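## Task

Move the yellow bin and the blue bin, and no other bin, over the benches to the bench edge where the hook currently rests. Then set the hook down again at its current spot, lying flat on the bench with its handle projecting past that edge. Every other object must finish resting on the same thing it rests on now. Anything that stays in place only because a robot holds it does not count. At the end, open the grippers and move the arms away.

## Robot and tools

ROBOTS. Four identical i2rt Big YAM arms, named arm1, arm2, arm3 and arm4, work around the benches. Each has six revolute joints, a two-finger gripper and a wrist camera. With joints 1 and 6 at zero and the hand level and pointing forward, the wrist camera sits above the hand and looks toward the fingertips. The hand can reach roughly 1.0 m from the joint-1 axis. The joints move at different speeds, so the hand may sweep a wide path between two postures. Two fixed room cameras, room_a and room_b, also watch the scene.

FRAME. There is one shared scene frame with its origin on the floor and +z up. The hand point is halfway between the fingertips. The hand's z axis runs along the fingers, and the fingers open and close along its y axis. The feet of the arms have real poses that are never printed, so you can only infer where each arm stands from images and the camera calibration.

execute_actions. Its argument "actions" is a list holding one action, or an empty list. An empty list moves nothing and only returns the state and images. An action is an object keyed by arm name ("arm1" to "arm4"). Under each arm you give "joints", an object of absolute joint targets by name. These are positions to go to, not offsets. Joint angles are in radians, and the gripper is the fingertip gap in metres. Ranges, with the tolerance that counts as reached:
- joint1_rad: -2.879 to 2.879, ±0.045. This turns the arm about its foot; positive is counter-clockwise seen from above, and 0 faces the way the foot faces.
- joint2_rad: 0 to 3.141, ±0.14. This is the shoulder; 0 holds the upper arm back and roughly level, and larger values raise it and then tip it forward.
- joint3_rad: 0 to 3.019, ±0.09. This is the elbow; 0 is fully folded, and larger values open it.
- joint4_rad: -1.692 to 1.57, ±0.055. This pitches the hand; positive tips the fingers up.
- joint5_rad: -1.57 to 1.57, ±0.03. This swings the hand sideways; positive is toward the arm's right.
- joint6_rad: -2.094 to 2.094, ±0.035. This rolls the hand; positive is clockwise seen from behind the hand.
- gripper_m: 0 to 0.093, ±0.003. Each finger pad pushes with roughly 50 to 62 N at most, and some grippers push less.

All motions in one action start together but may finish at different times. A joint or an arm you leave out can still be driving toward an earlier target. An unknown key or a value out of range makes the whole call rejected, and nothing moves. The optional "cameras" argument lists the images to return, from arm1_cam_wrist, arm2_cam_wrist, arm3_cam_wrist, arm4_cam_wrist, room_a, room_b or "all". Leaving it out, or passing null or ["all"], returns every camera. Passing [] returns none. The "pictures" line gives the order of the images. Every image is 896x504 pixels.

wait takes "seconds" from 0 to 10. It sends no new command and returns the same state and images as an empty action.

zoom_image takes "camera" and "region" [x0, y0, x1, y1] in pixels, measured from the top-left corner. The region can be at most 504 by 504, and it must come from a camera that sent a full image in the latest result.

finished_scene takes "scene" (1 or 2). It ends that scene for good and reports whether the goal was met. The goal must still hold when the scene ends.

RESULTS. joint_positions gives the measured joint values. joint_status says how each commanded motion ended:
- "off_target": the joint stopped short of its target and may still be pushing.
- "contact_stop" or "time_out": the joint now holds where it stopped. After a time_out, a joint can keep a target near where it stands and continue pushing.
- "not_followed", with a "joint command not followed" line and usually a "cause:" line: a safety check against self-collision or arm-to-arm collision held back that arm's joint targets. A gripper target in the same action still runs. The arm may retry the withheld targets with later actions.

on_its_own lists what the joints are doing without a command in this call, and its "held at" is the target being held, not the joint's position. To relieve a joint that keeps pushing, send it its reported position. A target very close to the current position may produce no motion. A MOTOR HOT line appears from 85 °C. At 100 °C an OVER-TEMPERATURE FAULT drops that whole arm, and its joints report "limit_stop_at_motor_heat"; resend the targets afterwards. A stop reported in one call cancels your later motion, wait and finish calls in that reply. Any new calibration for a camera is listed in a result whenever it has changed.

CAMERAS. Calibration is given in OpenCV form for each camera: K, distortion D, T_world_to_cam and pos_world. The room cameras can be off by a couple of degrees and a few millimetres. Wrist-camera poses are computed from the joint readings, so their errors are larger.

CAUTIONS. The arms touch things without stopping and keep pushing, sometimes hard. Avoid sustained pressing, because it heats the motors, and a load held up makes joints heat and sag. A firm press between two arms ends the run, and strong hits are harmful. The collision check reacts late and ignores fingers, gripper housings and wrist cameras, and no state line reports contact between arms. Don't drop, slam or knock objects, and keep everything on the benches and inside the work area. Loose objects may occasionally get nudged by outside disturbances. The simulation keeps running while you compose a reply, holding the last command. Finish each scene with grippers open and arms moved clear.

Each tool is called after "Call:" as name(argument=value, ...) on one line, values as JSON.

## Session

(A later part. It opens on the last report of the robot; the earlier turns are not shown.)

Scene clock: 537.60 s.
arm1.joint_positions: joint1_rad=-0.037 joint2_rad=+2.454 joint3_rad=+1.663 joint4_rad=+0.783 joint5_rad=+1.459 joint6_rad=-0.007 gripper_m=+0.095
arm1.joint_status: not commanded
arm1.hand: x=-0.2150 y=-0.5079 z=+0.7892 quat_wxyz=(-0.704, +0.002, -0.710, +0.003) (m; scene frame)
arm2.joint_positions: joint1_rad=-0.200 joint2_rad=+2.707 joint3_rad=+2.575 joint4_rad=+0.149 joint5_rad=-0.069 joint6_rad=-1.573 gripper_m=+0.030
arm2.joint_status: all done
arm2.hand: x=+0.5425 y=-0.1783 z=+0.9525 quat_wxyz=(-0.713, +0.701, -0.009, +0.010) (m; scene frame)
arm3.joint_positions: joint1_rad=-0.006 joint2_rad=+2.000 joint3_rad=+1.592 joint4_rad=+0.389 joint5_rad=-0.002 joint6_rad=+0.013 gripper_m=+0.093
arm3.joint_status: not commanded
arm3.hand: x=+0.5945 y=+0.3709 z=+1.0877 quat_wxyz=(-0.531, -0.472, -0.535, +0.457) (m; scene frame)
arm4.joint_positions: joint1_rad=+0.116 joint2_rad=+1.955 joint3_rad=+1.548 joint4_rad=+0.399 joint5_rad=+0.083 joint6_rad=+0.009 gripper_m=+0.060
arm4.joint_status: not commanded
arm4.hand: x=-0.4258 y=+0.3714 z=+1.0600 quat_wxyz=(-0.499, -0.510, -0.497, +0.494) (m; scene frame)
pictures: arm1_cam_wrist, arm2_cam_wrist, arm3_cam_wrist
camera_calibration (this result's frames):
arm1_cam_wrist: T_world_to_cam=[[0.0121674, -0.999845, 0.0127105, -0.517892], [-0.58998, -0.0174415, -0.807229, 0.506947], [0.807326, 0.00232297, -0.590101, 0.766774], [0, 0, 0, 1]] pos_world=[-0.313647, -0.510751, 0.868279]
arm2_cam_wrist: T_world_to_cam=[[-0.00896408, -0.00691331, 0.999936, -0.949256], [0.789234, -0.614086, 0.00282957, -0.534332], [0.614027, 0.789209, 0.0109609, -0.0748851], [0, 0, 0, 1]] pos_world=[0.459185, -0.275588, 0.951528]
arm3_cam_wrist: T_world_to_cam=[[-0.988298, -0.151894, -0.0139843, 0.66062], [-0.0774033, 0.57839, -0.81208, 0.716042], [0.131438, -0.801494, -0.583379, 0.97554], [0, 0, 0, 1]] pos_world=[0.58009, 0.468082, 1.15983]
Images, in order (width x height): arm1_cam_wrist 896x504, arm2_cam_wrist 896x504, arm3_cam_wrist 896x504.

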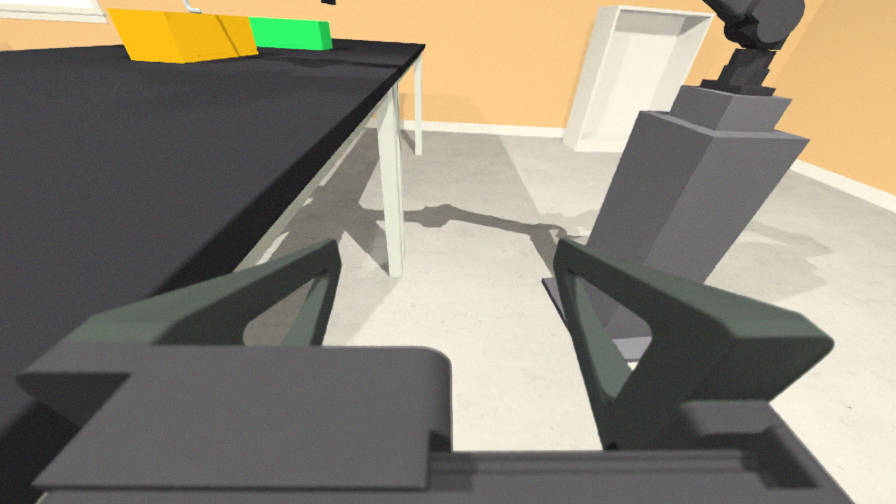

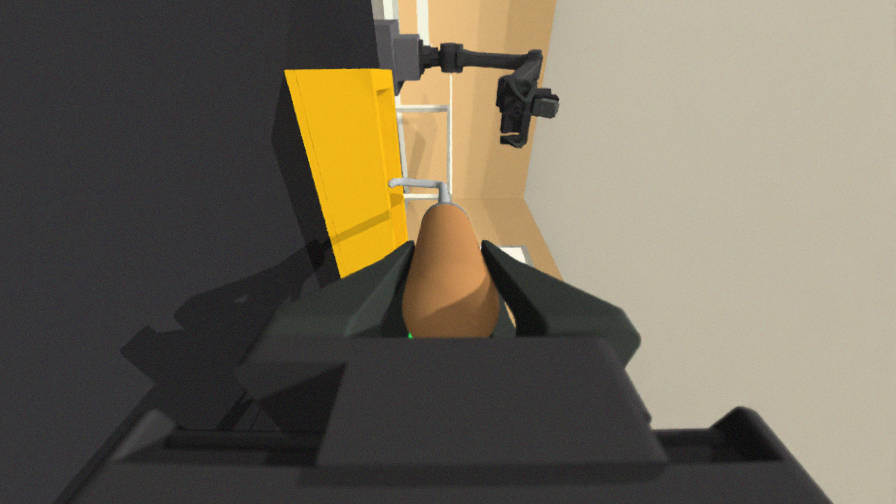

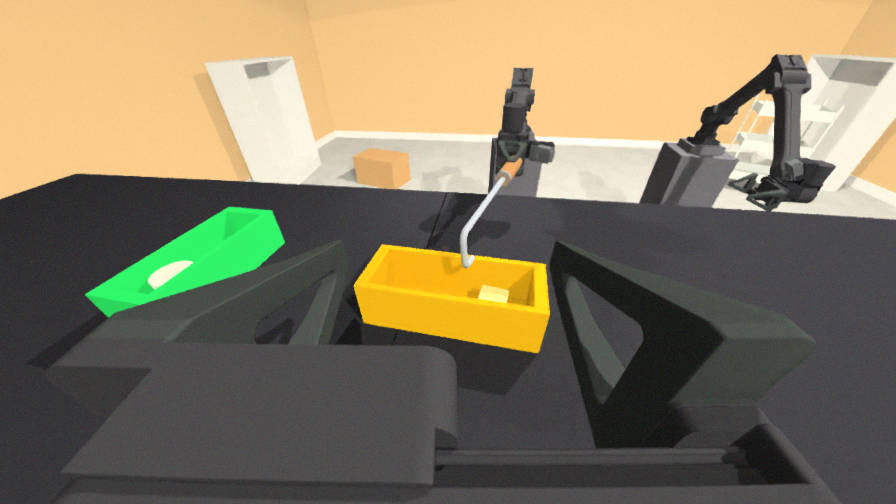

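Call:
execute_actions(actions=[{"arm2":{"joints":{"joint2_rad":2.76,"joint4_rad":0.25}}}], cameras=["arm2_cam_wrist","arm3_cam_wrist","arm1_cam_wrist"])

Call:
zoom_image(camera="arm3_cam_wrist", region=[400, 200, 560, 310])

Call:
zoom_image(camera="arm1_cam_wrist", region=[80, 0, 340, 80])

Scene clock: 547.67 s.
arm1.joint_positions: joint1_rad=-0.037 joint2_rad=+2.454 joint3_rad=+1.663 joint4_rad=+0.783 joint5_rad=+1.459 joint6_rad=-0.007 gripper_m=+0.095
arm1.joint_status: not commanded
arm1.hand: x=-0.2150 y=-0.5079 z=+0.7892 quat_wxyz=(-0.704, +0.002, -0.710, +0.003) (m; scene frame)
arm2.joint_positions: joint1_rad=-0.200 joint2_rad=+2.778 joint3_rad=+2.577 joint4_rad=+0.193 joint5_rad=-0.069 joint6_rad=-1.573 gripper_m=+0.030
arm2.joint_status: joint4_rad time_out (moved +0.044 of +0.101); the others done
arm2.on_its_own: joint4_rad reads +0.193 and still pushes toward +0.250 since a time_out
arm2.hand: x=+0.5425 y=-0.1767 z=+0.8942 quat_wxyz=(-0.704, +0.710, -0.010, +0.009) (m; scene frame)
arm3.joint_positions: joint1_rad=-0.006 joint2_rad=+2.000 joint3_rad=+1.592 joint4_rad=+0.389 joint5_rad=-0.002 joint6_rad=+0.013 gripper_m=+0.093
arm3.joint_status: not commanded
arm3.hand: x=+0.5945 y=+0.3709 z=+1.0877 quat_wxyz=(-0.531, -0.472, -0.535, +0.457) (m; scene frame)
arm4.joint_positions: joint1_rad=+0.116 joint2_rad=+1.955 joint3_rad=+1.548 joint4_rad=+0.399 joint5_rad=+0.083 joint6_rad=+0.009 gripper_m=+0.060
arm4.joint_status: not commanded
arm4.hand: x=-0.4258 y=+0.3714 z=+1.0600 quat_wxyz=(-0.499, -0.510, -0.497, +0.494) (m; scene frame)
pictures: arm1_cam_wrist, arm2_cam_wrist, arm3_cam_wrist
camera_calibration (this result's frames):
arm1_cam_wrist: T_world_to_cam=[[0.0121674, -0.999845, 0.0127105, -0.517892], [-0.58998, -0.0174415, -0.807229, 0.506947], [0.807326, 0.00232297, -0.590101, 0.766774], [0, 0, 0, 1]] pos_world=[-0.313647, -0.510751, 0.868279]
arm2_cam_wrist: T_world_to_cam=[[-0.00659193, 0.0177665, 0.99982, -0.88778], [0.789296, -0.613801, 0.016111, -0.54505], [0.613977, 0.789261, -0.00997689, -0.0567416], [0, 0, 0, 1]] pos_world=[0.459192, -0.273996, 0.895835]
arm3_cam_wrist: T_world_to_cam=[[-0.988298, -0.151894, -0.0139843, 0.66062], [-0.0774033, 0.57839, -0.81208, 0.716042], [0.131438, -0.801494, -0.583379, 0.97554], [0, 0, 0, 1]] pos_world=[0.58009, 0.468082, 1.15983]
Images, in order (width x height): arm1_cam_wrist 896x504, arm2_cam_wrist 896x504, arm3_cam_wrist 896x504.

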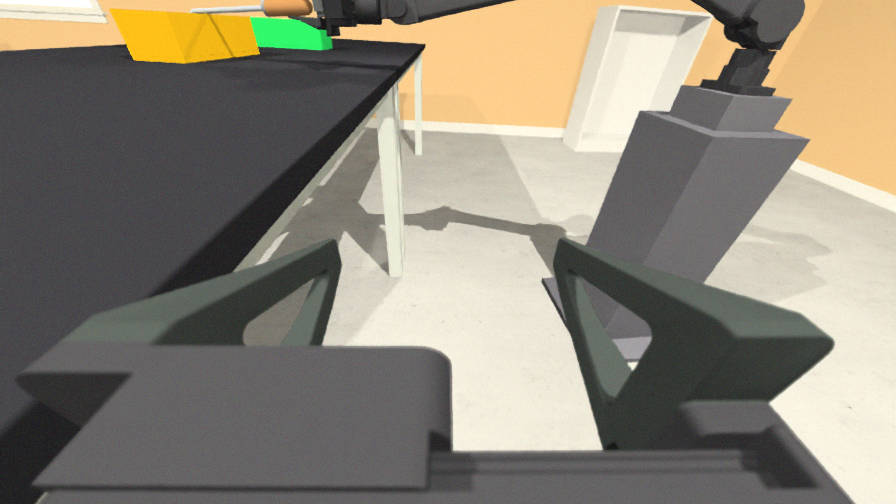

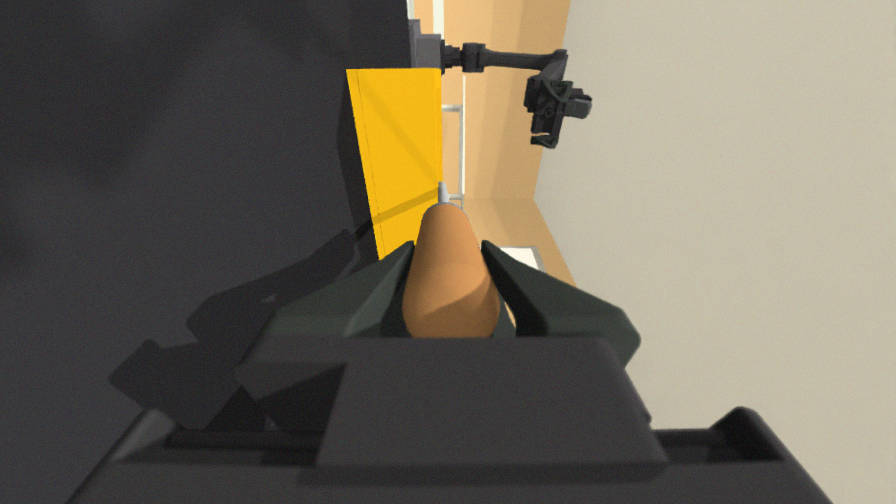

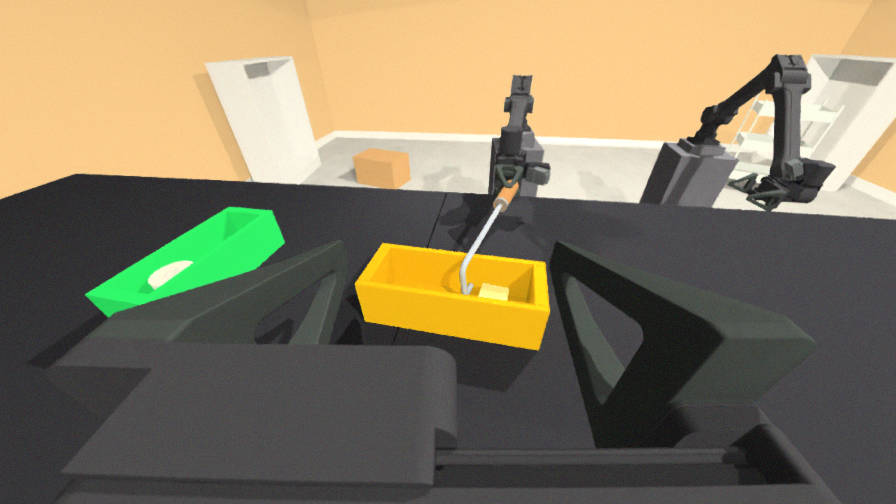

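Region (400, 200, 560, 310) of arm3_cam_wrist's 896x504 image, scaled by 3.150, with more detail than that image has; it fills the top 346 rows of this view, and the rest is white.

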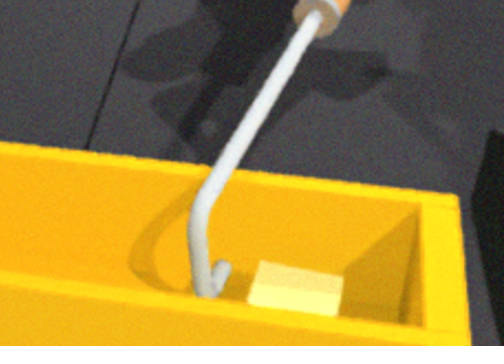

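Region (80, 0, 340, 80) of arm1_cam_wrist's 896x504 image, scaled by 1.938, with more detail than that image has; it fills the top 155 rows of this view, and the rest is white.

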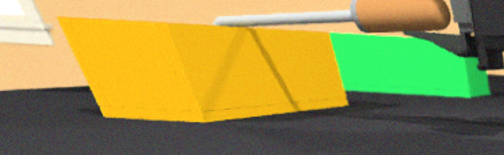

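Call:
execute_actions(actions=[{"arm2":{"joints":{"joint2_rad":2.61,"joint3_rad":2.37,"joint4_rad":0.36}}}], cameras=["arm3_cam_wrist","arm1_cam_wrist"])

Scene clock: 572.43 s.
arm1.joint_positions: joint1_rad=-0.037 joint2_rad=+2.454 joint3_rad=+1.663 joint4_rad=+0.783 joint5_rad=+1.459 joint6_rad=-0.007 gripper_m=+0.095
arm1.joint_status: not commanded
arm1.hand: x=-0.2150 y=-0.5079 z=+0.7892 quat_wxyz=(-0.704, +0.002, -0.710, +0.003) (m; scene frame)
arm2.joint_positions: joint1_rad=-0.200 joint2_rad=+2.676 joint3_rad=+2.360 joint4_rad=+0.311 joint5_rad=-0.069 joint6_rad=-1.573 gripper_m=+0.030
arm2.joint_status: all done
arm2.hand: x=+0.5405 y=-0.1971 z=+0.8903 quat_wxyz=(-0.705, +0.709, -0.010, +0.009) (m; scene frame)
arm3.joint_positions: joint1_rad=-0.006 joint2_rad=+2.000 joint3_rad=+1.592 joint4_rad=+0.389 joint5_rad=-0.002 joint6_rad=+0.013 gripper_m=+0.093
arm3.joint_status: not commanded
arm3.hand: x=+0.5945 y=+0.3709 z=+1.0877 quat_wxyz=(-0.531, -0.472, -0.535, +0.457) (m; scene frame)
arm4.joint_positions: joint1_rad=+0.116 joint2_rad=+1.955 joint3_rad=+1.548 joint4_rad=+0.399 joint5_rad=+0.083 joint6_rad=+0.009 gripper_m=+0.060
arm4.joint_status: not commanded
arm4.hand: x=-0.4258 y=+0.3714 z=+1.0600 quat_wxyz=(-0.499, -0.510, -0.497, +0.494) (m; scene frame)
pictures: arm1_cam_wrist, arm3_cam_wrist
camera_calibration (this result's frames):
arm1_cam_wrist: T_world_to_cam=[[0.0121674, -0.999845, 0.0127105, -0.517892], [-0.58998, -0.0174415, -0.807229, 0.506947], [0.807326, 0.00232297, -0.590101, 0.766774], [0, 0, 0, 1]] pos_world=[-0.313647, -0.510751, 0.868279]
arm3_cam_wrist: T_world_to_cam=[[-0.988298, -0.151894, -0.0139843, 0.66062], [-0.0774033, 0.57839, -0.81208, 0.716042], [0.131438, -0.801494, -0.583379, 0.97554], [0, 0, 0, 1]] pos_world=[0.58009, 0.468082, 1.15983]
Images, in order (width x height): arm1_cam_wrist 896x504, arm3_cam_wrist 896x504.

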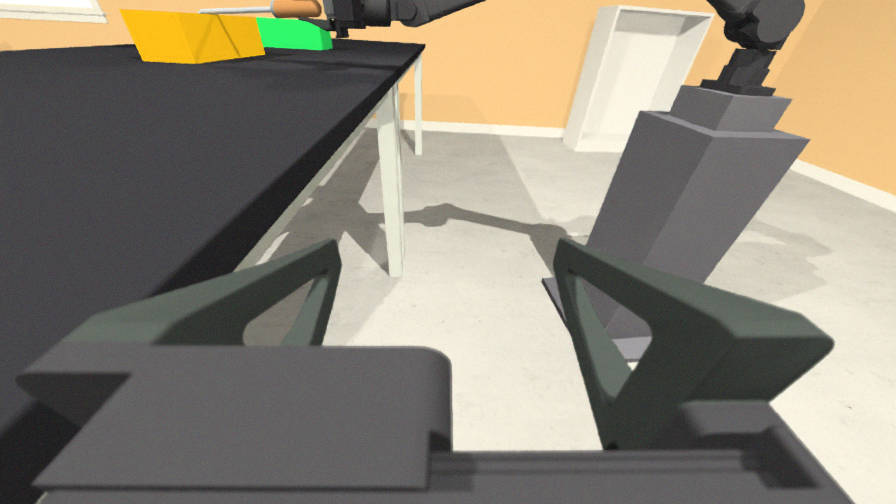

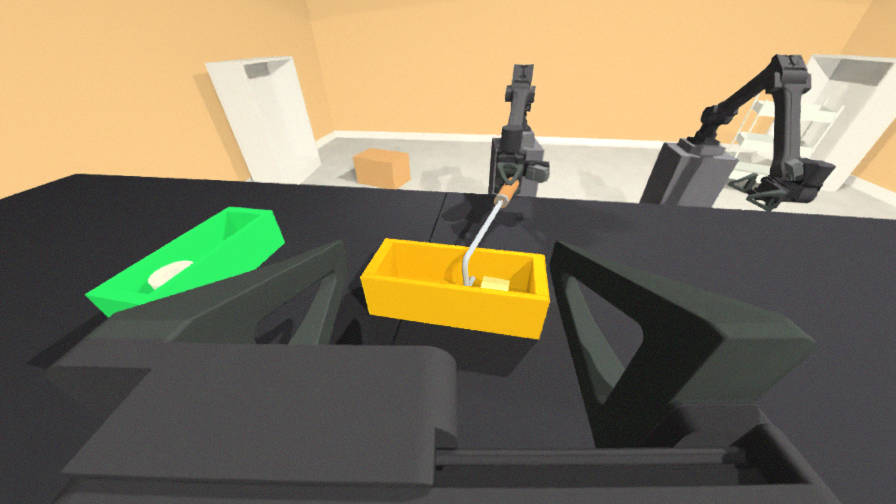

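Call:
execute_actions(actions=[{"arm2":{"joints":{"joint2_rad":2.39,"joint3_rad":1.935,"joint4_rad":0.575}}}], cameras=["arm3_cam_wrist","arm1_cam_wrist"])

Scene clock: 578.83 s.
arm1.joint_positions: joint1_rad=-0.037 joint2_rad=+2.454 joint3_rad=+1.663 joint4_rad=+0.783 joint5_rad=+1.459 joint6_rad=-0.007 gripper_m=+0.095
arm1.joint_status: not commanded
arm1.hand: x=-0.2150 y=-0.5079 z=+0.7892 quat_wxyz=(-0.704, +0.002, -0.710, +0.003) (m; scene frame)
arm2.joint_positions: joint1_rad=-0.200 joint2_rad=+2.433 joint3_rad=+1.910 joint4_rad=+0.521 joint5_rad=-0.069 joint6_rad=-1.573 gripper_m=+0.030
arm2.joint_status: all done
arm2.hand: x=+0.5340 y=-0.2660 z=+0.9044 quat_wxyz=(-0.706, +0.708, -0.010, +0.009) (m; scene frame)
arm3.joint_positions: joint1_rad=-0.006 joint2_rad=+2.000 joint3_rad=+1.592 joint4_rad=+0.389 joint5_rad=-0.002 joint6_rad=+0.013 gripper_m=+0.093
arm3.joint_status: not commanded
arm3.hand: x=+0.5945 y=+0.3709 z=+1.0877 quat_wxyz=(-0.531, -0.472, -0.535, +0.457) (m; scene frame)
arm4.joint_positions: joint1_rad=+0.116 joint2_rad=+1.955 joint3_rad=+1.548 joint4_rad=+0.399 joint5_rad=+0.083 joint6_rad=+0.009 gripper_m=+0.060
arm4.joint_status: not commanded
arm4.hand: x=-0.4258 y=+0.3714 z=+1.0600 quat_wxyz=(-0.499, -0.510, -0.497, +0.494) (m; scene frame)
pictures: arm1_cam_wrist, arm3_cam_wrist
camera_calibration (this result's frames):
arm1_cam_wrist: T_world_to_cam=[[0.0121674, -0.999845, 0.0127105, -0.517892], [-0.58998, -0.0174415, -0.807229, 0.506947], [0.807326, 0.00232297, -0.590101, 0.766774], [0, 0, 0, 1]] pos_world=[-0.313647, -0.510751, 0.868279]
arm3_cam_wrist: T_world_to_cam=[[-0.988298, -0.151894, -0.0139843, 0.66062], [-0.0774033, 0.57839, -0.81208, 0.716042], [0.131438, -0.801494, -0.583379, 0.97554], [0, 0, 0, 1]] pos_world=[0.58009, 0.468082, 1.15983]
Images, in order (width x height): arm1_cam_wrist 896x504, arm3_cam_wrist 896x504.

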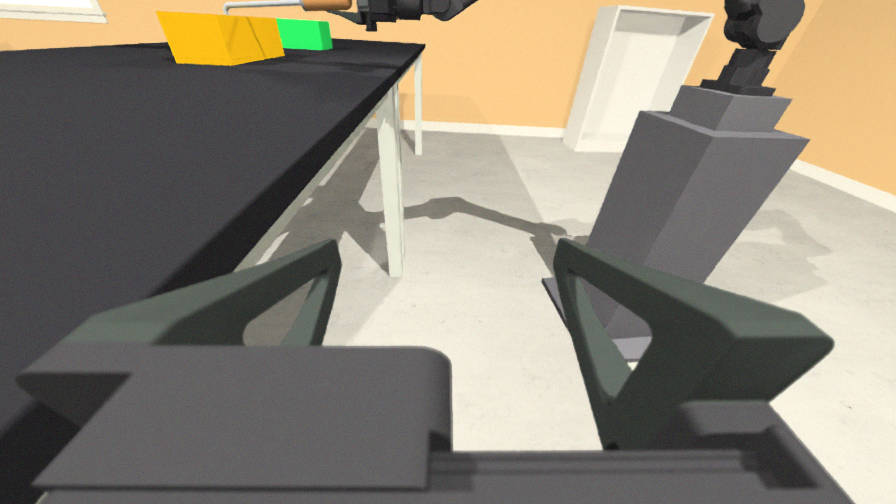

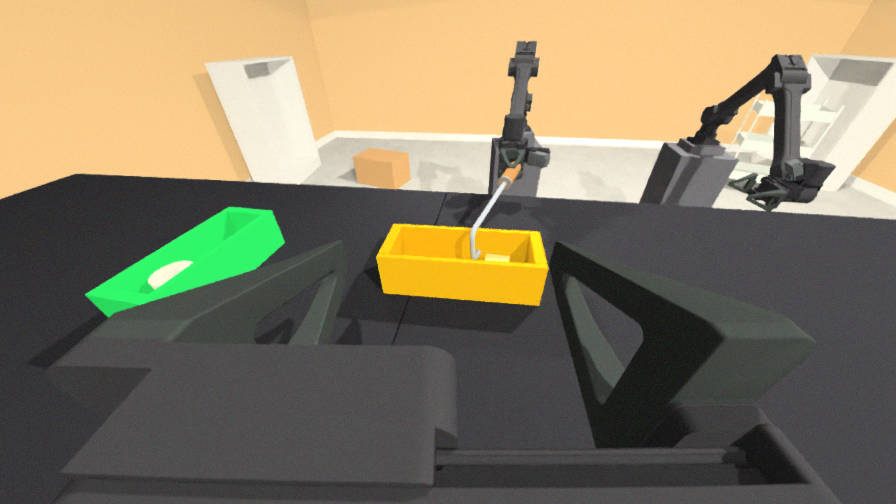

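Call:
execute_actions(actions=[{"arm2":{"joints":{"joint2_rad":2.195,"joint3_rad":1.50,"joint4_rad":0.805}}}], cameras=["arm3_cam_wrist","arm1_cam_wrist"])

Scene clock: 583.50 s.
arm1.joint_positions: joint1_rad=-0.037 joint2_rad=+2.454 joint3_rad=+1.663 joint4_rad=+0.783 joint5_rad=+1.459 joint6_rad=-0.007 gripper_m=+0.095
arm1.joint_status: not commanded
arm1.hand: x=-0.2150 y=-0.5079 z=+0.7892 quat_wxyz=(-0.704, +0.002, -0.710, +0.003) (m; scene frame)
arm2.joint_positions: joint1_rad=-0.200 joint2_rad=+2.235 joint3_rad=+1.475 joint4_rad=+0.750 joint5_rad=-0.069 joint6_rad=-1.573 gripper_m=+0.030
arm2.joint_status: all done
arm2.hand: x=+0.5245 y=-0.3645 z=+0.8916 quat_wxyz=(-0.703, +0.711, -0.010, +0.009) (m; scene frame)
arm3.joint_positions: joint1_rad=-0.006 joint2_rad=+2.000 joint3_rad=+1.592 joint4_rad=+0.389 joint5_rad=-0.002 joint6_rad=+0.013 gripper_m=+0.093
arm3.joint_status: not commanded
arm3.hand: x=+0.5945 y=+0.3709 z=+1.0877 quat_wxyz=(-0.531, -0.472, -0.535, +0.457) (m; scene frame)
arm4.joint_positions: joint1_rad=+0.116 joint2_rad=+1.955 joint3_rad=+1.548 joint4_rad=+0.399 joint5_rad=+0.083 joint6_rad=+0.009 gripper_m=+0.060
arm4.joint_status: not commanded
arm4.hand: x=-0.4258 y=+0.3714 z=+1.0600 quat_wxyz=(-0.499, -0.510, -0.497, +0.494) (m; scene frame)
pictures: arm1_cam_wrist, arm3_cam_wrist
camera_calibration (this result's frames):
arm1_cam_wrist: T_world_to_cam=[[0.0121674, -0.999845, 0.0127105, -0.517892], [-0.58998, -0.0174415, -0.807229, 0.506947], [0.807326, 0.00232297, -0.590101, 0.766774], [0, 0, 0, 1]] pos_world=[-0.313647, -0.510751, 0.868279]
arm3_cam_wrist: T_world_to_cam=[[-0.988298, -0.151894, -0.0139843, 0.66062], [-0.0774033, 0.57839, -0.81208, 0.716042], [0.131438, -0.801494, -0.583379, 0.97554], [0, 0, 0, 1]] pos_world=[0.58009, 0.468082, 1.15983]
Images, in order (width x height): arm1_cam_wrist 896x504, arm3_cam_wrist 896x504.

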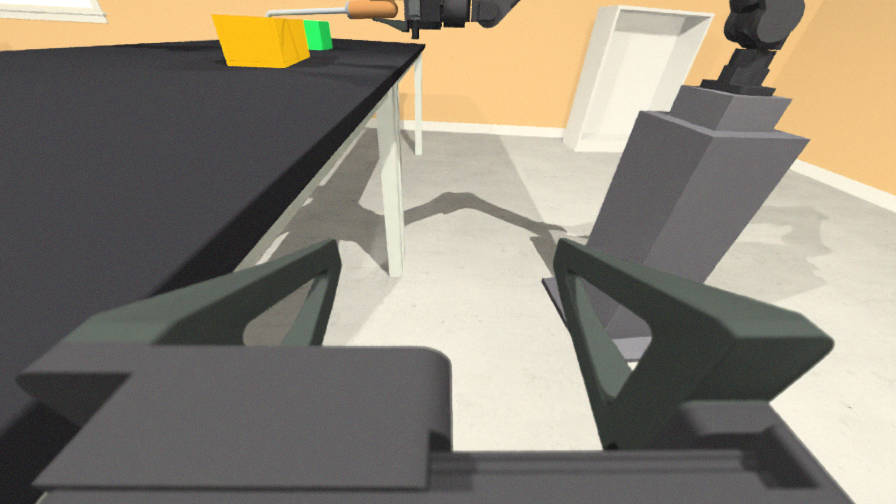

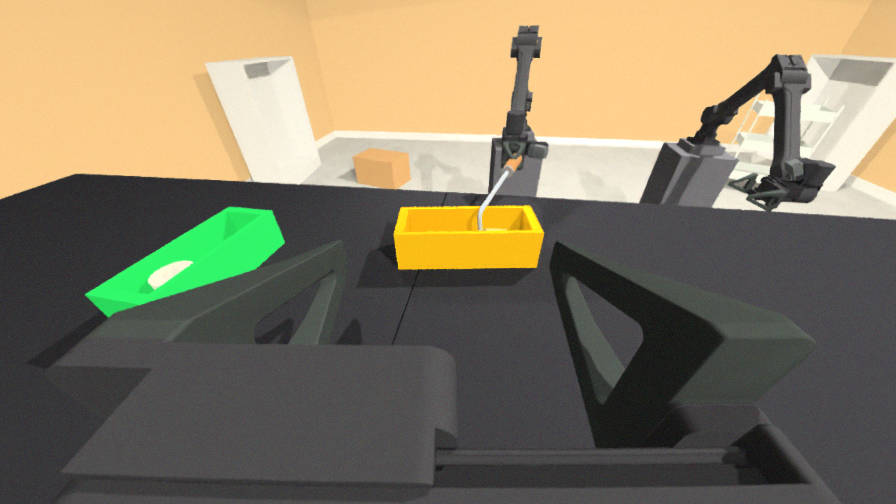

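Call:
execute_actions(actions=[{"arm2":{"joints":{"joint1_rad":-0.27,"joint2_rad":2.022,"joint3_rad":1.16,"joint4_rad":0.98}}}], cameras=["arm3_cam_wrist","arm1_cam_wrist"])

Scene clock: 595.53 s.
arm1.joint_positions: joint1_rad=-0.037 joint2_rad=+2.454 joint3_rad=+1.663 joint4_rad=+0.783 joint5_rad=+1.459 joint6_rad=-0.007 gripper_m=+0.095
arm1.joint_status: not commanded
arm1.hand: x=-0.2150 y=-0.5079 z=+0.7892 quat_wxyz=(-0.704, +0.002, -0.710, +0.003) (m; scene frame)
arm2.joint_positions: joint1_rad=-0.273 joint2_rad=+2.063 joint3_rad=+1.141 joint4_rad=+0.922 joint5_rad=-0.069 joint6_rad=-1.573 gripper_m=+0.030
arm2.joint_status: joint4_rad time_out (moved +0.172 of +0.230); the others done
arm2.on_its_own: joint4_rad reads +0.922 and still pushes toward +0.980 since a time_out
arm2.hand: x=+0.5688 y=-0.4644 z=+0.8984 quat_wxyz=(-0.706, +0.706, -0.035, +0.035) (m; scene frame)
arm3.joint_positions: joint1_rad=-0.006 joint2_rad=+2.000 joint3_rad=+1.592 joint4_rad=+0.389 joint5_rad=-0.002 joint6_rad=+0.013 gripper_m=+0.093
arm3.joint_status: not commanded
arm3.hand: x=+0.5945 y=+0.3709 z=+1.0877 quat_wxyz=(-0.531, -0.472, -0.535, +0.457) (m; scene frame)
arm4.joint_positions: joint1_rad=+0.116 joint2_rad=+1.955 joint3_rad=+1.548 joint4_rad=+0.399 joint5_rad=+0.083 joint6_rad=+0.009 gripper_m=+0.060
arm4.joint_status: not commanded
arm4.hand: x=-0.4258 y=+0.3714 z=+1.0600 quat_wxyz=(-0.499, -0.510, -0.497, +0.494) (m; scene frame)
pictures: arm1_cam_wrist, arm3_cam_wrist
camera_calibration (this result's frames):
arm1_cam_wrist: T_world_to_cam=[[0.0121674, -0.999845, 0.0127105, -0.517892], [-0.58998, -0.0174415, -0.807229, 0.506947], [0.807326, 0.00232297, -0.590101, 0.766774], [0, 0, 0, 1]] pos_world=[-0.313647, -0.510751, 0.868279]
arm3_cam_wrist: T_world_to_cam=[[-0.988298, -0.151894, -0.0139843, 0.66062], [-0.0774033, 0.57839, -0.81208, 0.716042], [0.131438, -0.801494, -0.583379, 0.97554], [0, 0, 0, 1]] pos_world=[0.58009, 0.468082, 1.15983]
Images, in order (width x height): arm1_cam_wrist 896x504, arm3_cam_wrist 896x504.

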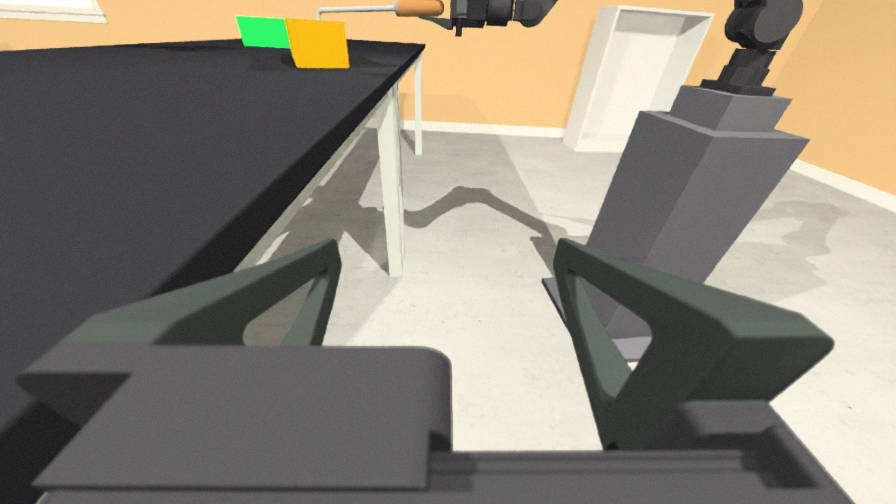

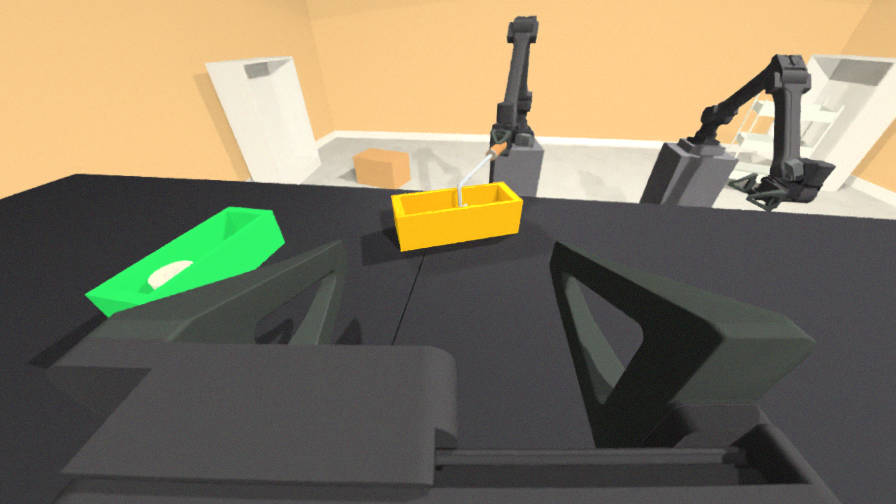

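Call:
execute_actions(actions=[{"arm2":{"joints":{"joint1_rad":-0.36,"joint2_rad":1.95,"joint3_rad":0.995,"joint4_rad":1.05}}}], cameras=["arm3_cam_wrist","arm1_cam_wrist","arm2_cam_wrist"])

Scene clock: 608.10 s.
arm1.joint_positions: joint1_rad=-0.037 joint2_rad=+2.454 joint3_rad=+1.663 joint4_rad=+0.783 joint5_rad=+1.459 joint6_rad=-0.007 gripper_m=+0.095
arm1.joint_status: not commanded
arm1.hand: x=-0.2150 y=-0.5079 z=+0.7892 quat_wxyz=(-0.704, +0.002, -0.710, +0.003) (m; scene frame)
arm2.joint_positions: joint1_rad=-0.366 joint2_rad=+2.002 joint3_rad=+0.981 joint4_rad=+0.995 joint5_rad=-0.067 joint6_rad=-1.573 gripper_m=+0.030
arm2.joint_status: joint4_rad time_out (moved +0.073 of +0.128); the others done
arm2.on_its_own: joint4_rad reads +0.995 and still pushes toward +1.050 since a time_out
arm2.hand: x=+0.6234 y=-0.5265 z=+0.8843 quat_wxyz=(-0.694, +0.713, -0.070, +0.067) (m; scene frame)
arm3.joint_positions: joint1_rad=-0.006 joint2_rad=+2.000 joint3_rad=+1.592 joint4_rad=+0.389 joint5_rad=-0.002 joint6_rad=+0.013 gripper_m=+0.093
arm3.joint_status: not commanded
arm3.hand: x=+0.5945 y=+0.3709 z=+1.0877 quat_wxyz=(-0.531, -0.472, -0.535, +0.457) (m; scene frame)
arm4.joint_positions: joint1_rad=+0.116 joint2_rad=+1.955 joint3_rad=+1.548 joint4_rad=+0.399 joint5_rad=+0.083 joint6_rad=+0.009 gripper_m=+0.060
arm4.joint_status: not commanded
arm4.hand: x=-0.4258 y=+0.3714 z=+1.0600 quat_wxyz=(-0.499, -0.510, -0.497, +0.494) (m; scene frame)
pictures: arm1_cam_wrist, arm2_cam_wrist, arm3_cam_wrist
camera_calibration (this result's frames):
arm1_cam_wrist: T_world_to_cam=[[0.0121674, -0.999845, 0.0127105, -0.517892], [-0.58998, -0.0174415, -0.807229, 0.506947], [0.807326, 0.00232297, -0.590101, 0.766774], [0, 0, 0, 1]] pos_world=[-0.313647, -0.510751, 0.868279]
arm2_cam_wrist: T_world_to_cam=[[0.000897122, 0.0371968, 0.999308, -0.865117], [0.675515, -0.736858, 0.0268213, -0.826726], [0.737346, 0.675023, -0.0257881, 0.046417], [0, 0, 0, 1]] pos_world=[0.525017, -0.608333, 0.887889]
arm3_cam_wrist: T_world_to_cam=[[-0.988298, -0.151894, -0.0139843, 0.66062], [-0.0774033, 0.57839, -0.81208, 0.716042], [0.131438, -0.801494, -0.583379, 0.97554], [0, 0, 0, 1]] pos_world=[0.58009, 0.468082, 1.15983]
Images, in order (width x height): arm1_cam_wrist 896x504, arm2_cam_wrist 896x504, arm3_cam_wrist 896x504.

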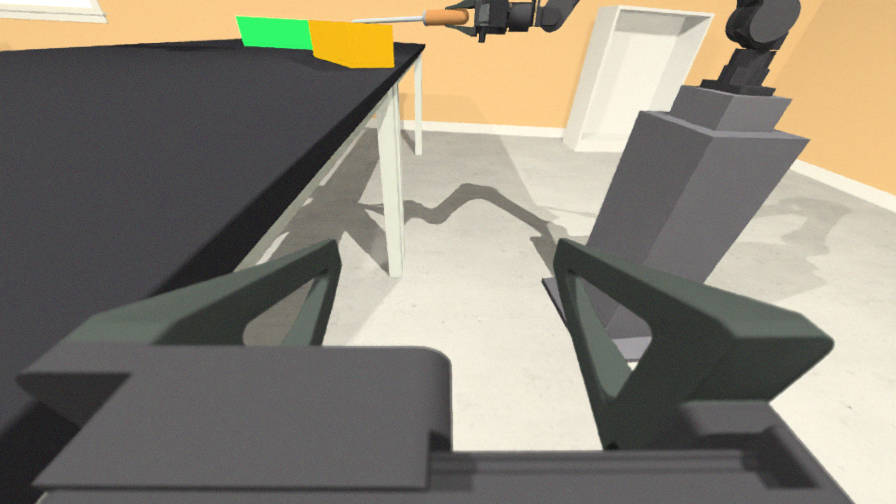

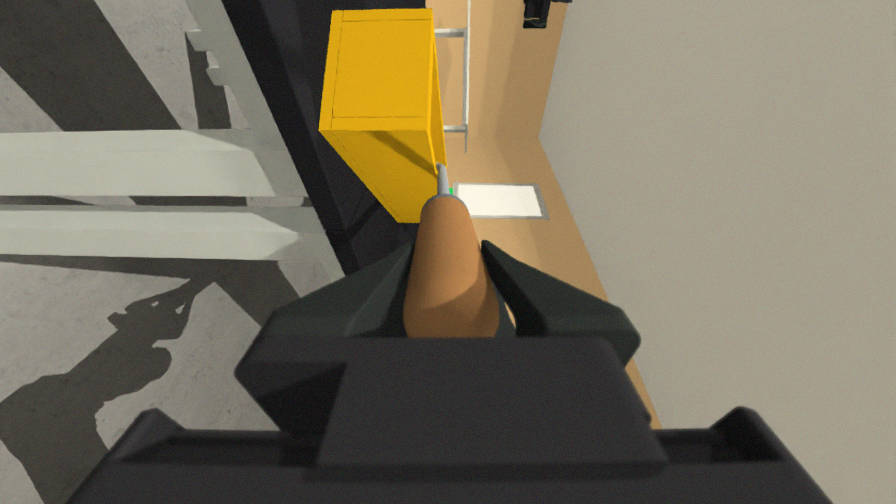

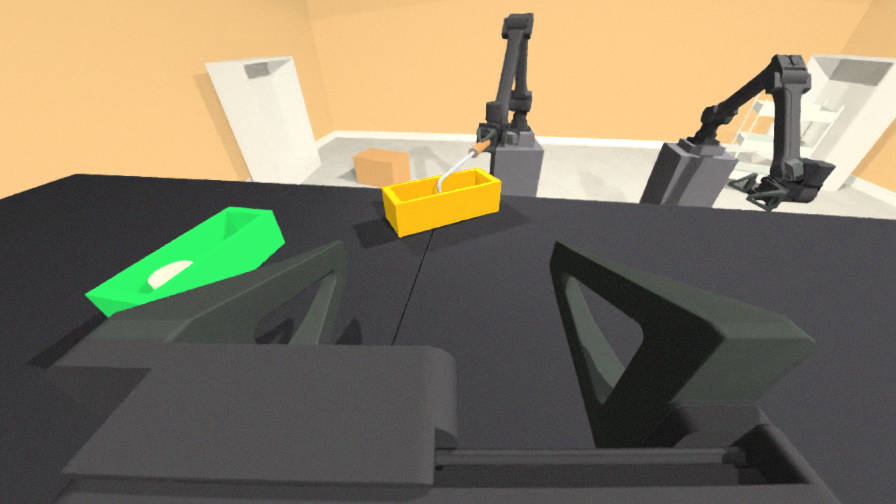

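Call:
execute_actions(actions=[{"arm2":{"joints":{"joint2_rad":1.80}}}], cameras=["arm3_cam_wrist","arm1_cam_wrist","room_b"])

Scene clock: 614.77 s.
arm1.joint_positions: joint1_rad=-0.037 joint2_rad=+2.454 joint3_rad=+1.663 joint4_rad=+0.783 joint5_rad=+1.459 joint6_rad=-0.007 gripper_m=+0.095
arm1.joint_status: not commanded
arm1.hand: x=-0.2150 y=-0.5079 z=+0.7892 quat_wxyz=(-0.704, +0.002, -0.710, +0.003) (m; scene frame)
arm2.joint_positions: joint1_rad=-0.366 joint2_rad=+1.822 joint3_rad=+0.968 joint4_rad=+1.002 joint5_rad=-0.067 joint6_rad=-1.573 gripper_m=+0.030
arm2.joint_status: all done
arm2.hand: x=+0.6208 y=-0.5374 z=+0.9991 quat_wxyz=(-0.753, +0.650, -0.060, +0.077) (m; scene frame)
arm3.joint_positions: joint1_rad=-0.006 joint2_rad=+2.000 joint3_rad=+1.592 joint4_rad=+0.389 joint5_rad=-0.002 joint6_rad=+0.013 gripper_m=+0.093
arm3.joint_status: not commanded
arm3.hand: x=+0.5945 y=+0.3709 z=+1.0877 quat_wxyz=(-0.531, -0.472, -0.535, +0.457) (m; scene frame)
arm4.joint_positions: joint1_rad=+0.116 joint2_rad=+1.955 joint3_rad=+1.548 joint4_rad=+0.399 joint5_rad=+0.083 joint6_rad=+0.009 gripper_m=+0.060
arm4.joint_status: not commanded
arm4.hand: x=-0.4258 y=+0.3714 z=+1.0600 quat_wxyz=(-0.499, -0.510, -0.497, +0.494) (m; scene frame)
pictures: arm1_cam_wrist, arm3_cam_wrist, room_b
camera_calibration (this result's frames):
arm1_cam_wrist: T_world_to_cam=[[0.0121674, -0.999845, 0.0127105, -0.517892], [-0.58998, -0.0174415, -0.807229, 0.506947], [0.807326, 0.00232297, -0.590101, 0.766774], [0, 0, 0, 1]] pos_world=[-0.313647, -0.510751, 0.868279]
arm3_cam_wrist: T_world_to_cam=[[-0.988298, -0.151894, -0.0139843, 0.66062], [-0.0774033, 0.57839, -0.81208, 0.716042], [0.131438, -0.801494, -0.583379, 0.97554], [0, 0, 0, 1]] pos_world=[0.58009, 0.468082, 1.15983]
Images, in order (width x height): arm1_cam_wrist 896x504, arm3_cam_wrist 896x504, room_b 896x504.

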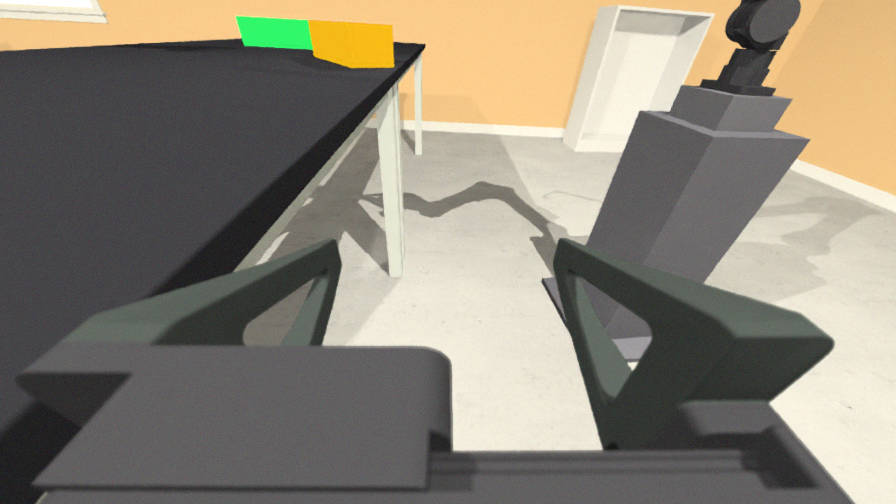

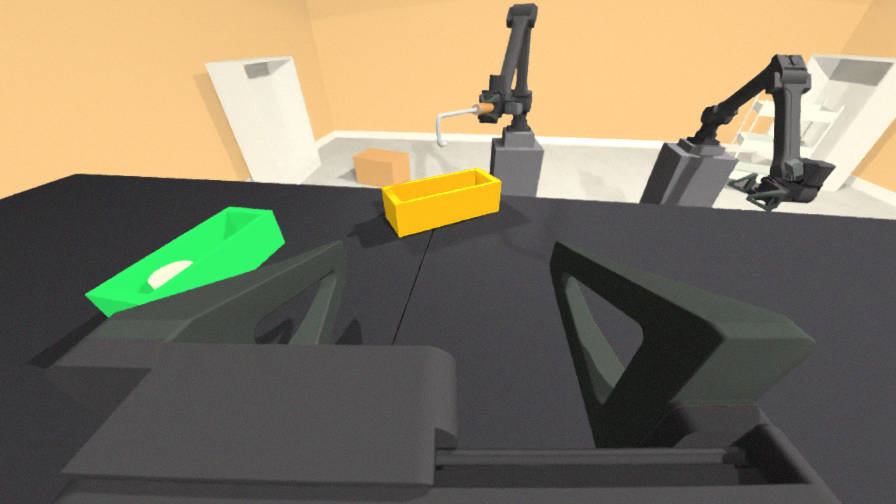

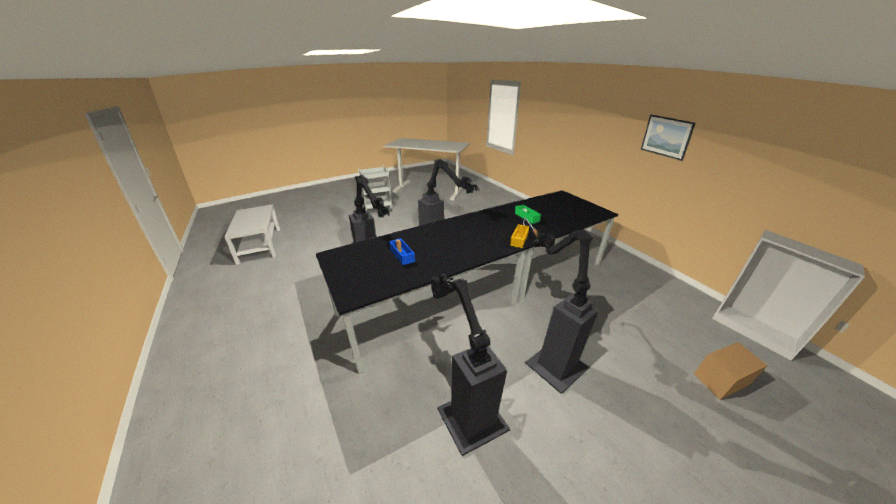

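Call:
execute_actions(actions=[{"arm2":{"joints":{"joint1_rad":0.452,"joint3_rad":1.62,"joint4_rad":0.93,"joint5_rad":0.54,"joint2_rad":1.95}}}], cameras=["arm1_cam_wrist","room_b"])

Scene clock: 648.53 s.
arm1.joint_positions: joint1_rad=-0.037 joint2_rad=+2.454 joint3_rad=+1.663 joint4_rad=+0.783 joint5_rad=+1.459 joint6_rad=-0.007 gripper_m=+0.095
arm1.joint_status: not commanded
arm1.hand: x=-0.2150 y=-0.5079 z=+0.7892 quat_wxyz=(-0.704, +0.002, -0.710, +0.003) (m; scene frame)
arm2.joint_positions: joint1_rad=+0.452 joint2_rad=+1.983 joint3_rad=+1.564 joint4_rad=+0.896 joint5_rad=+0.549 joint6_rad=-1.573 gripper_m=+0.030
arm2.joint_status: all done
arm2.hand: x=+0.1215 y=-0.4818 z=+1.1673 quat_wxyz=(-0.829, +0.545, -0.086, -0.090) (m; scene frame)
arm3.joint_positions: joint1_rad=-0.006 joint2_rad=+2.000 joint3_rad=+1.592 joint4_rad=+0.389 joint5_rad=-0.002 joint6_rad=+0.013 gripper_m=+0.093
arm3.joint_status: not commanded
arm3.hand: x=+0.5945 y=+0.3709 z=+1.0877 quat_wxyz=(-0.531, -0.472, -0.535, +0.457) (m; scene frame)
arm4.joint_positions: joint1_rad=+0.116 joint2_rad=+1.955 joint3_rad=+1.548 joint4_rad=+0.399 joint5_rad=+0.083 joint6_rad=+0.009 gripper_m=+0.060
arm4.joint_status: not commanded
arm4.hand: x=-0.4258 y=+0.3714 z=+1.0600 quat_wxyz=(-0.499, -0.510, -0.497, +0.494) (m; scene frame)
pictures: arm1_cam_wrist, room_b
camera_calibration (this result's frames):
arm1_cam_wrist: T_world_to_cam=[[0.0121674, -0.999845, 0.0127105, -0.517892], [-0.58998, -0.0174415, -0.807229, 0.506947], [0.807326, 0.00232297, -0.590101, 0.766774], [0, 0, 0, 1]] pos_world=[-0.313647, -0.510751, 0.868279]
Images, in order (width x height): arm1_cam_wrist 896x504, room_b 896x504.

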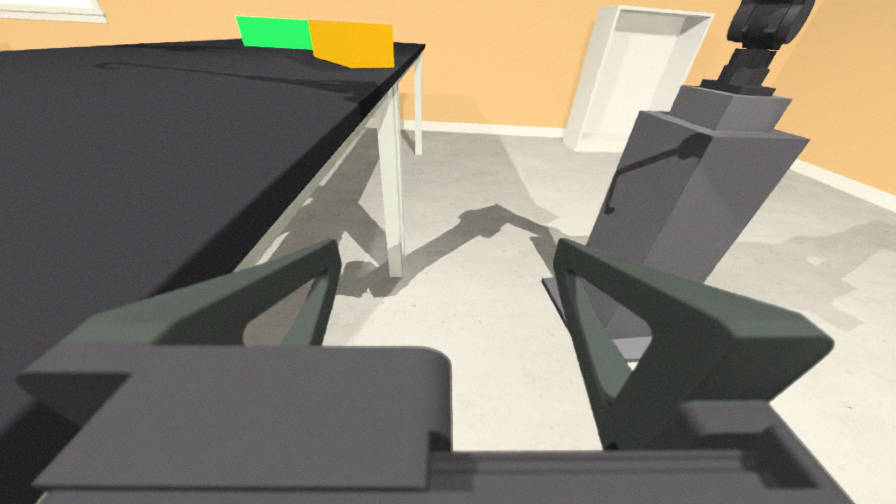

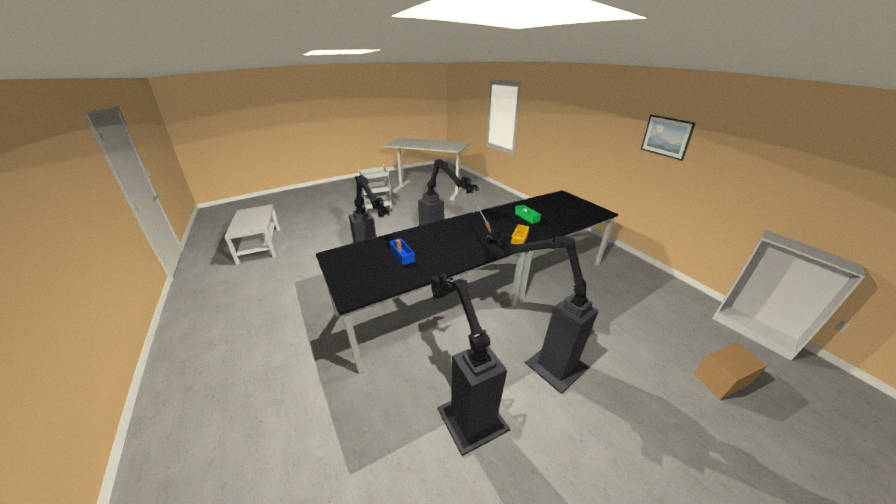

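Call:
execute_actions(actions=[{"arm2":{"joints":{"joint2_rad":2.35}}}], cameras=["arm1_cam_wrist","arm2_cam_wrist"])

Scene clock: 654.73 s.
arm1.joint_positions: joint1_rad=-0.037 joint2_rad=+2.454 joint3_rad=+1.663 joint4_rad=+0.783 joint5_rad=+1.459 joint6_rad=-0.007 gripper_m=+0.095
arm1.joint_status: not commanded
arm1.hand: x=-0.2150 y=-0.5079 z=+0.7892 quat_wxyz=(-0.704, +0.002, -0.710, +0.003) (m; scene frame)
arm2.joint_positions: joint1_rad=+0.451 joint2_rad=+2.406 joint3_rad=+1.581 joint4_rad=+0.917 joint5_rad=+0.543 joint6_rad=-1.583 gripper_m=+0.030
arm2.joint_status: all done
arm2.hand: x=+0.0957 y=-0.4426 z=+0.8453 quat_wxyz=(-0.734, +0.679, -0.009, -0.017) (m; scene frame)
arm3.joint_positions: joint1_rad=-0.006 joint2_rad=+2.000 joint3_rad=+1.592 joint4_rad=+0.389 joint5_rad=-0.002 joint6_rad=+0.013 gripper_m=+0.093
arm3.joint_status: not commanded
arm3.hand: x=+0.5945 y=+0.3709 z=+1.0877 quat_wxyz=(-0.531, -0.472, -0.535, +0.457) (m; scene frame)
arm4.joint_positions: joint1_rad=+0.116 joint2_rad=+1.955 joint3_rad=+1.548 joint4_rad=+0.399 joint5_rad=+0.083 joint6_rad=+0.009 gripper_m=+0.060
arm4.joint_status: not commanded
arm4.hand: x=-0.4258 y=+0.3714 z=+1.0600 quat_wxyz=(-0.499, -0.510, -0.497, +0.494) (m; scene frame)
pictures: arm1_cam_wrist, arm2_cam_wrist
camera_calibration (this result's frames):
arm1_cam_wrist: T_world_to_cam=[[0.0121674, -0.999845, 0.0127105, -0.517892], [-0.58998, -0.0174415, -0.807229, 0.506947], [0.807326, 0.00232297, -0.590101, 0.766774], [0, 0, 0, 1]] pos_world=[-0.313647, -0.510751, 0.868279]
arm2_cam_wrist: T_world_to_cam=[[0.0297355, -0.0677378, 0.99726, -0.876273], [0.810996, -0.581575, -0.0636845, -0.275193], [0.584295, 0.810668, 0.0376417, 0.398997], [0, 0, 0, 1]] pos_world=[0.0161048, -0.542857, 0.841328]
Images, in order (width x height): arm1_cam_wrist 896x504, arm2_cam_wrist 896x504.

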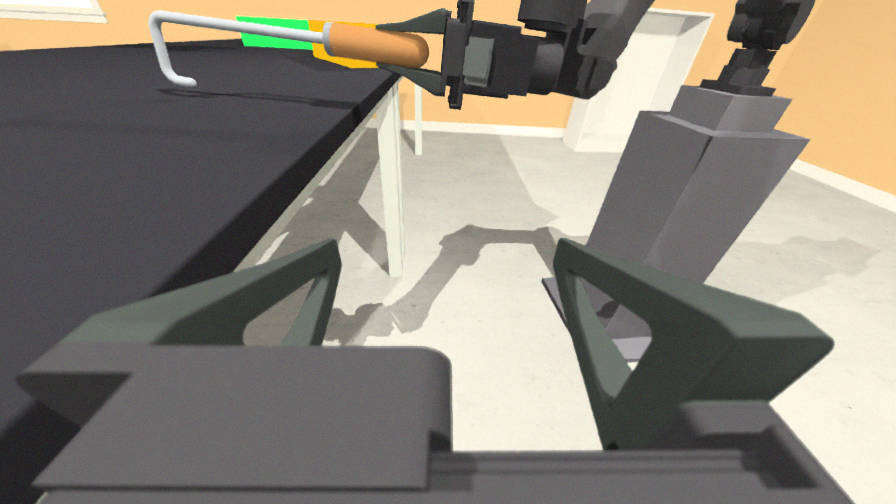

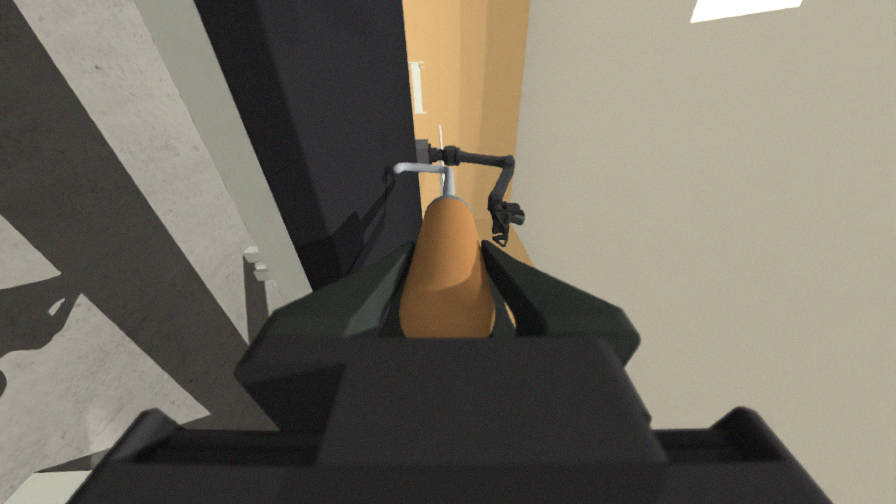

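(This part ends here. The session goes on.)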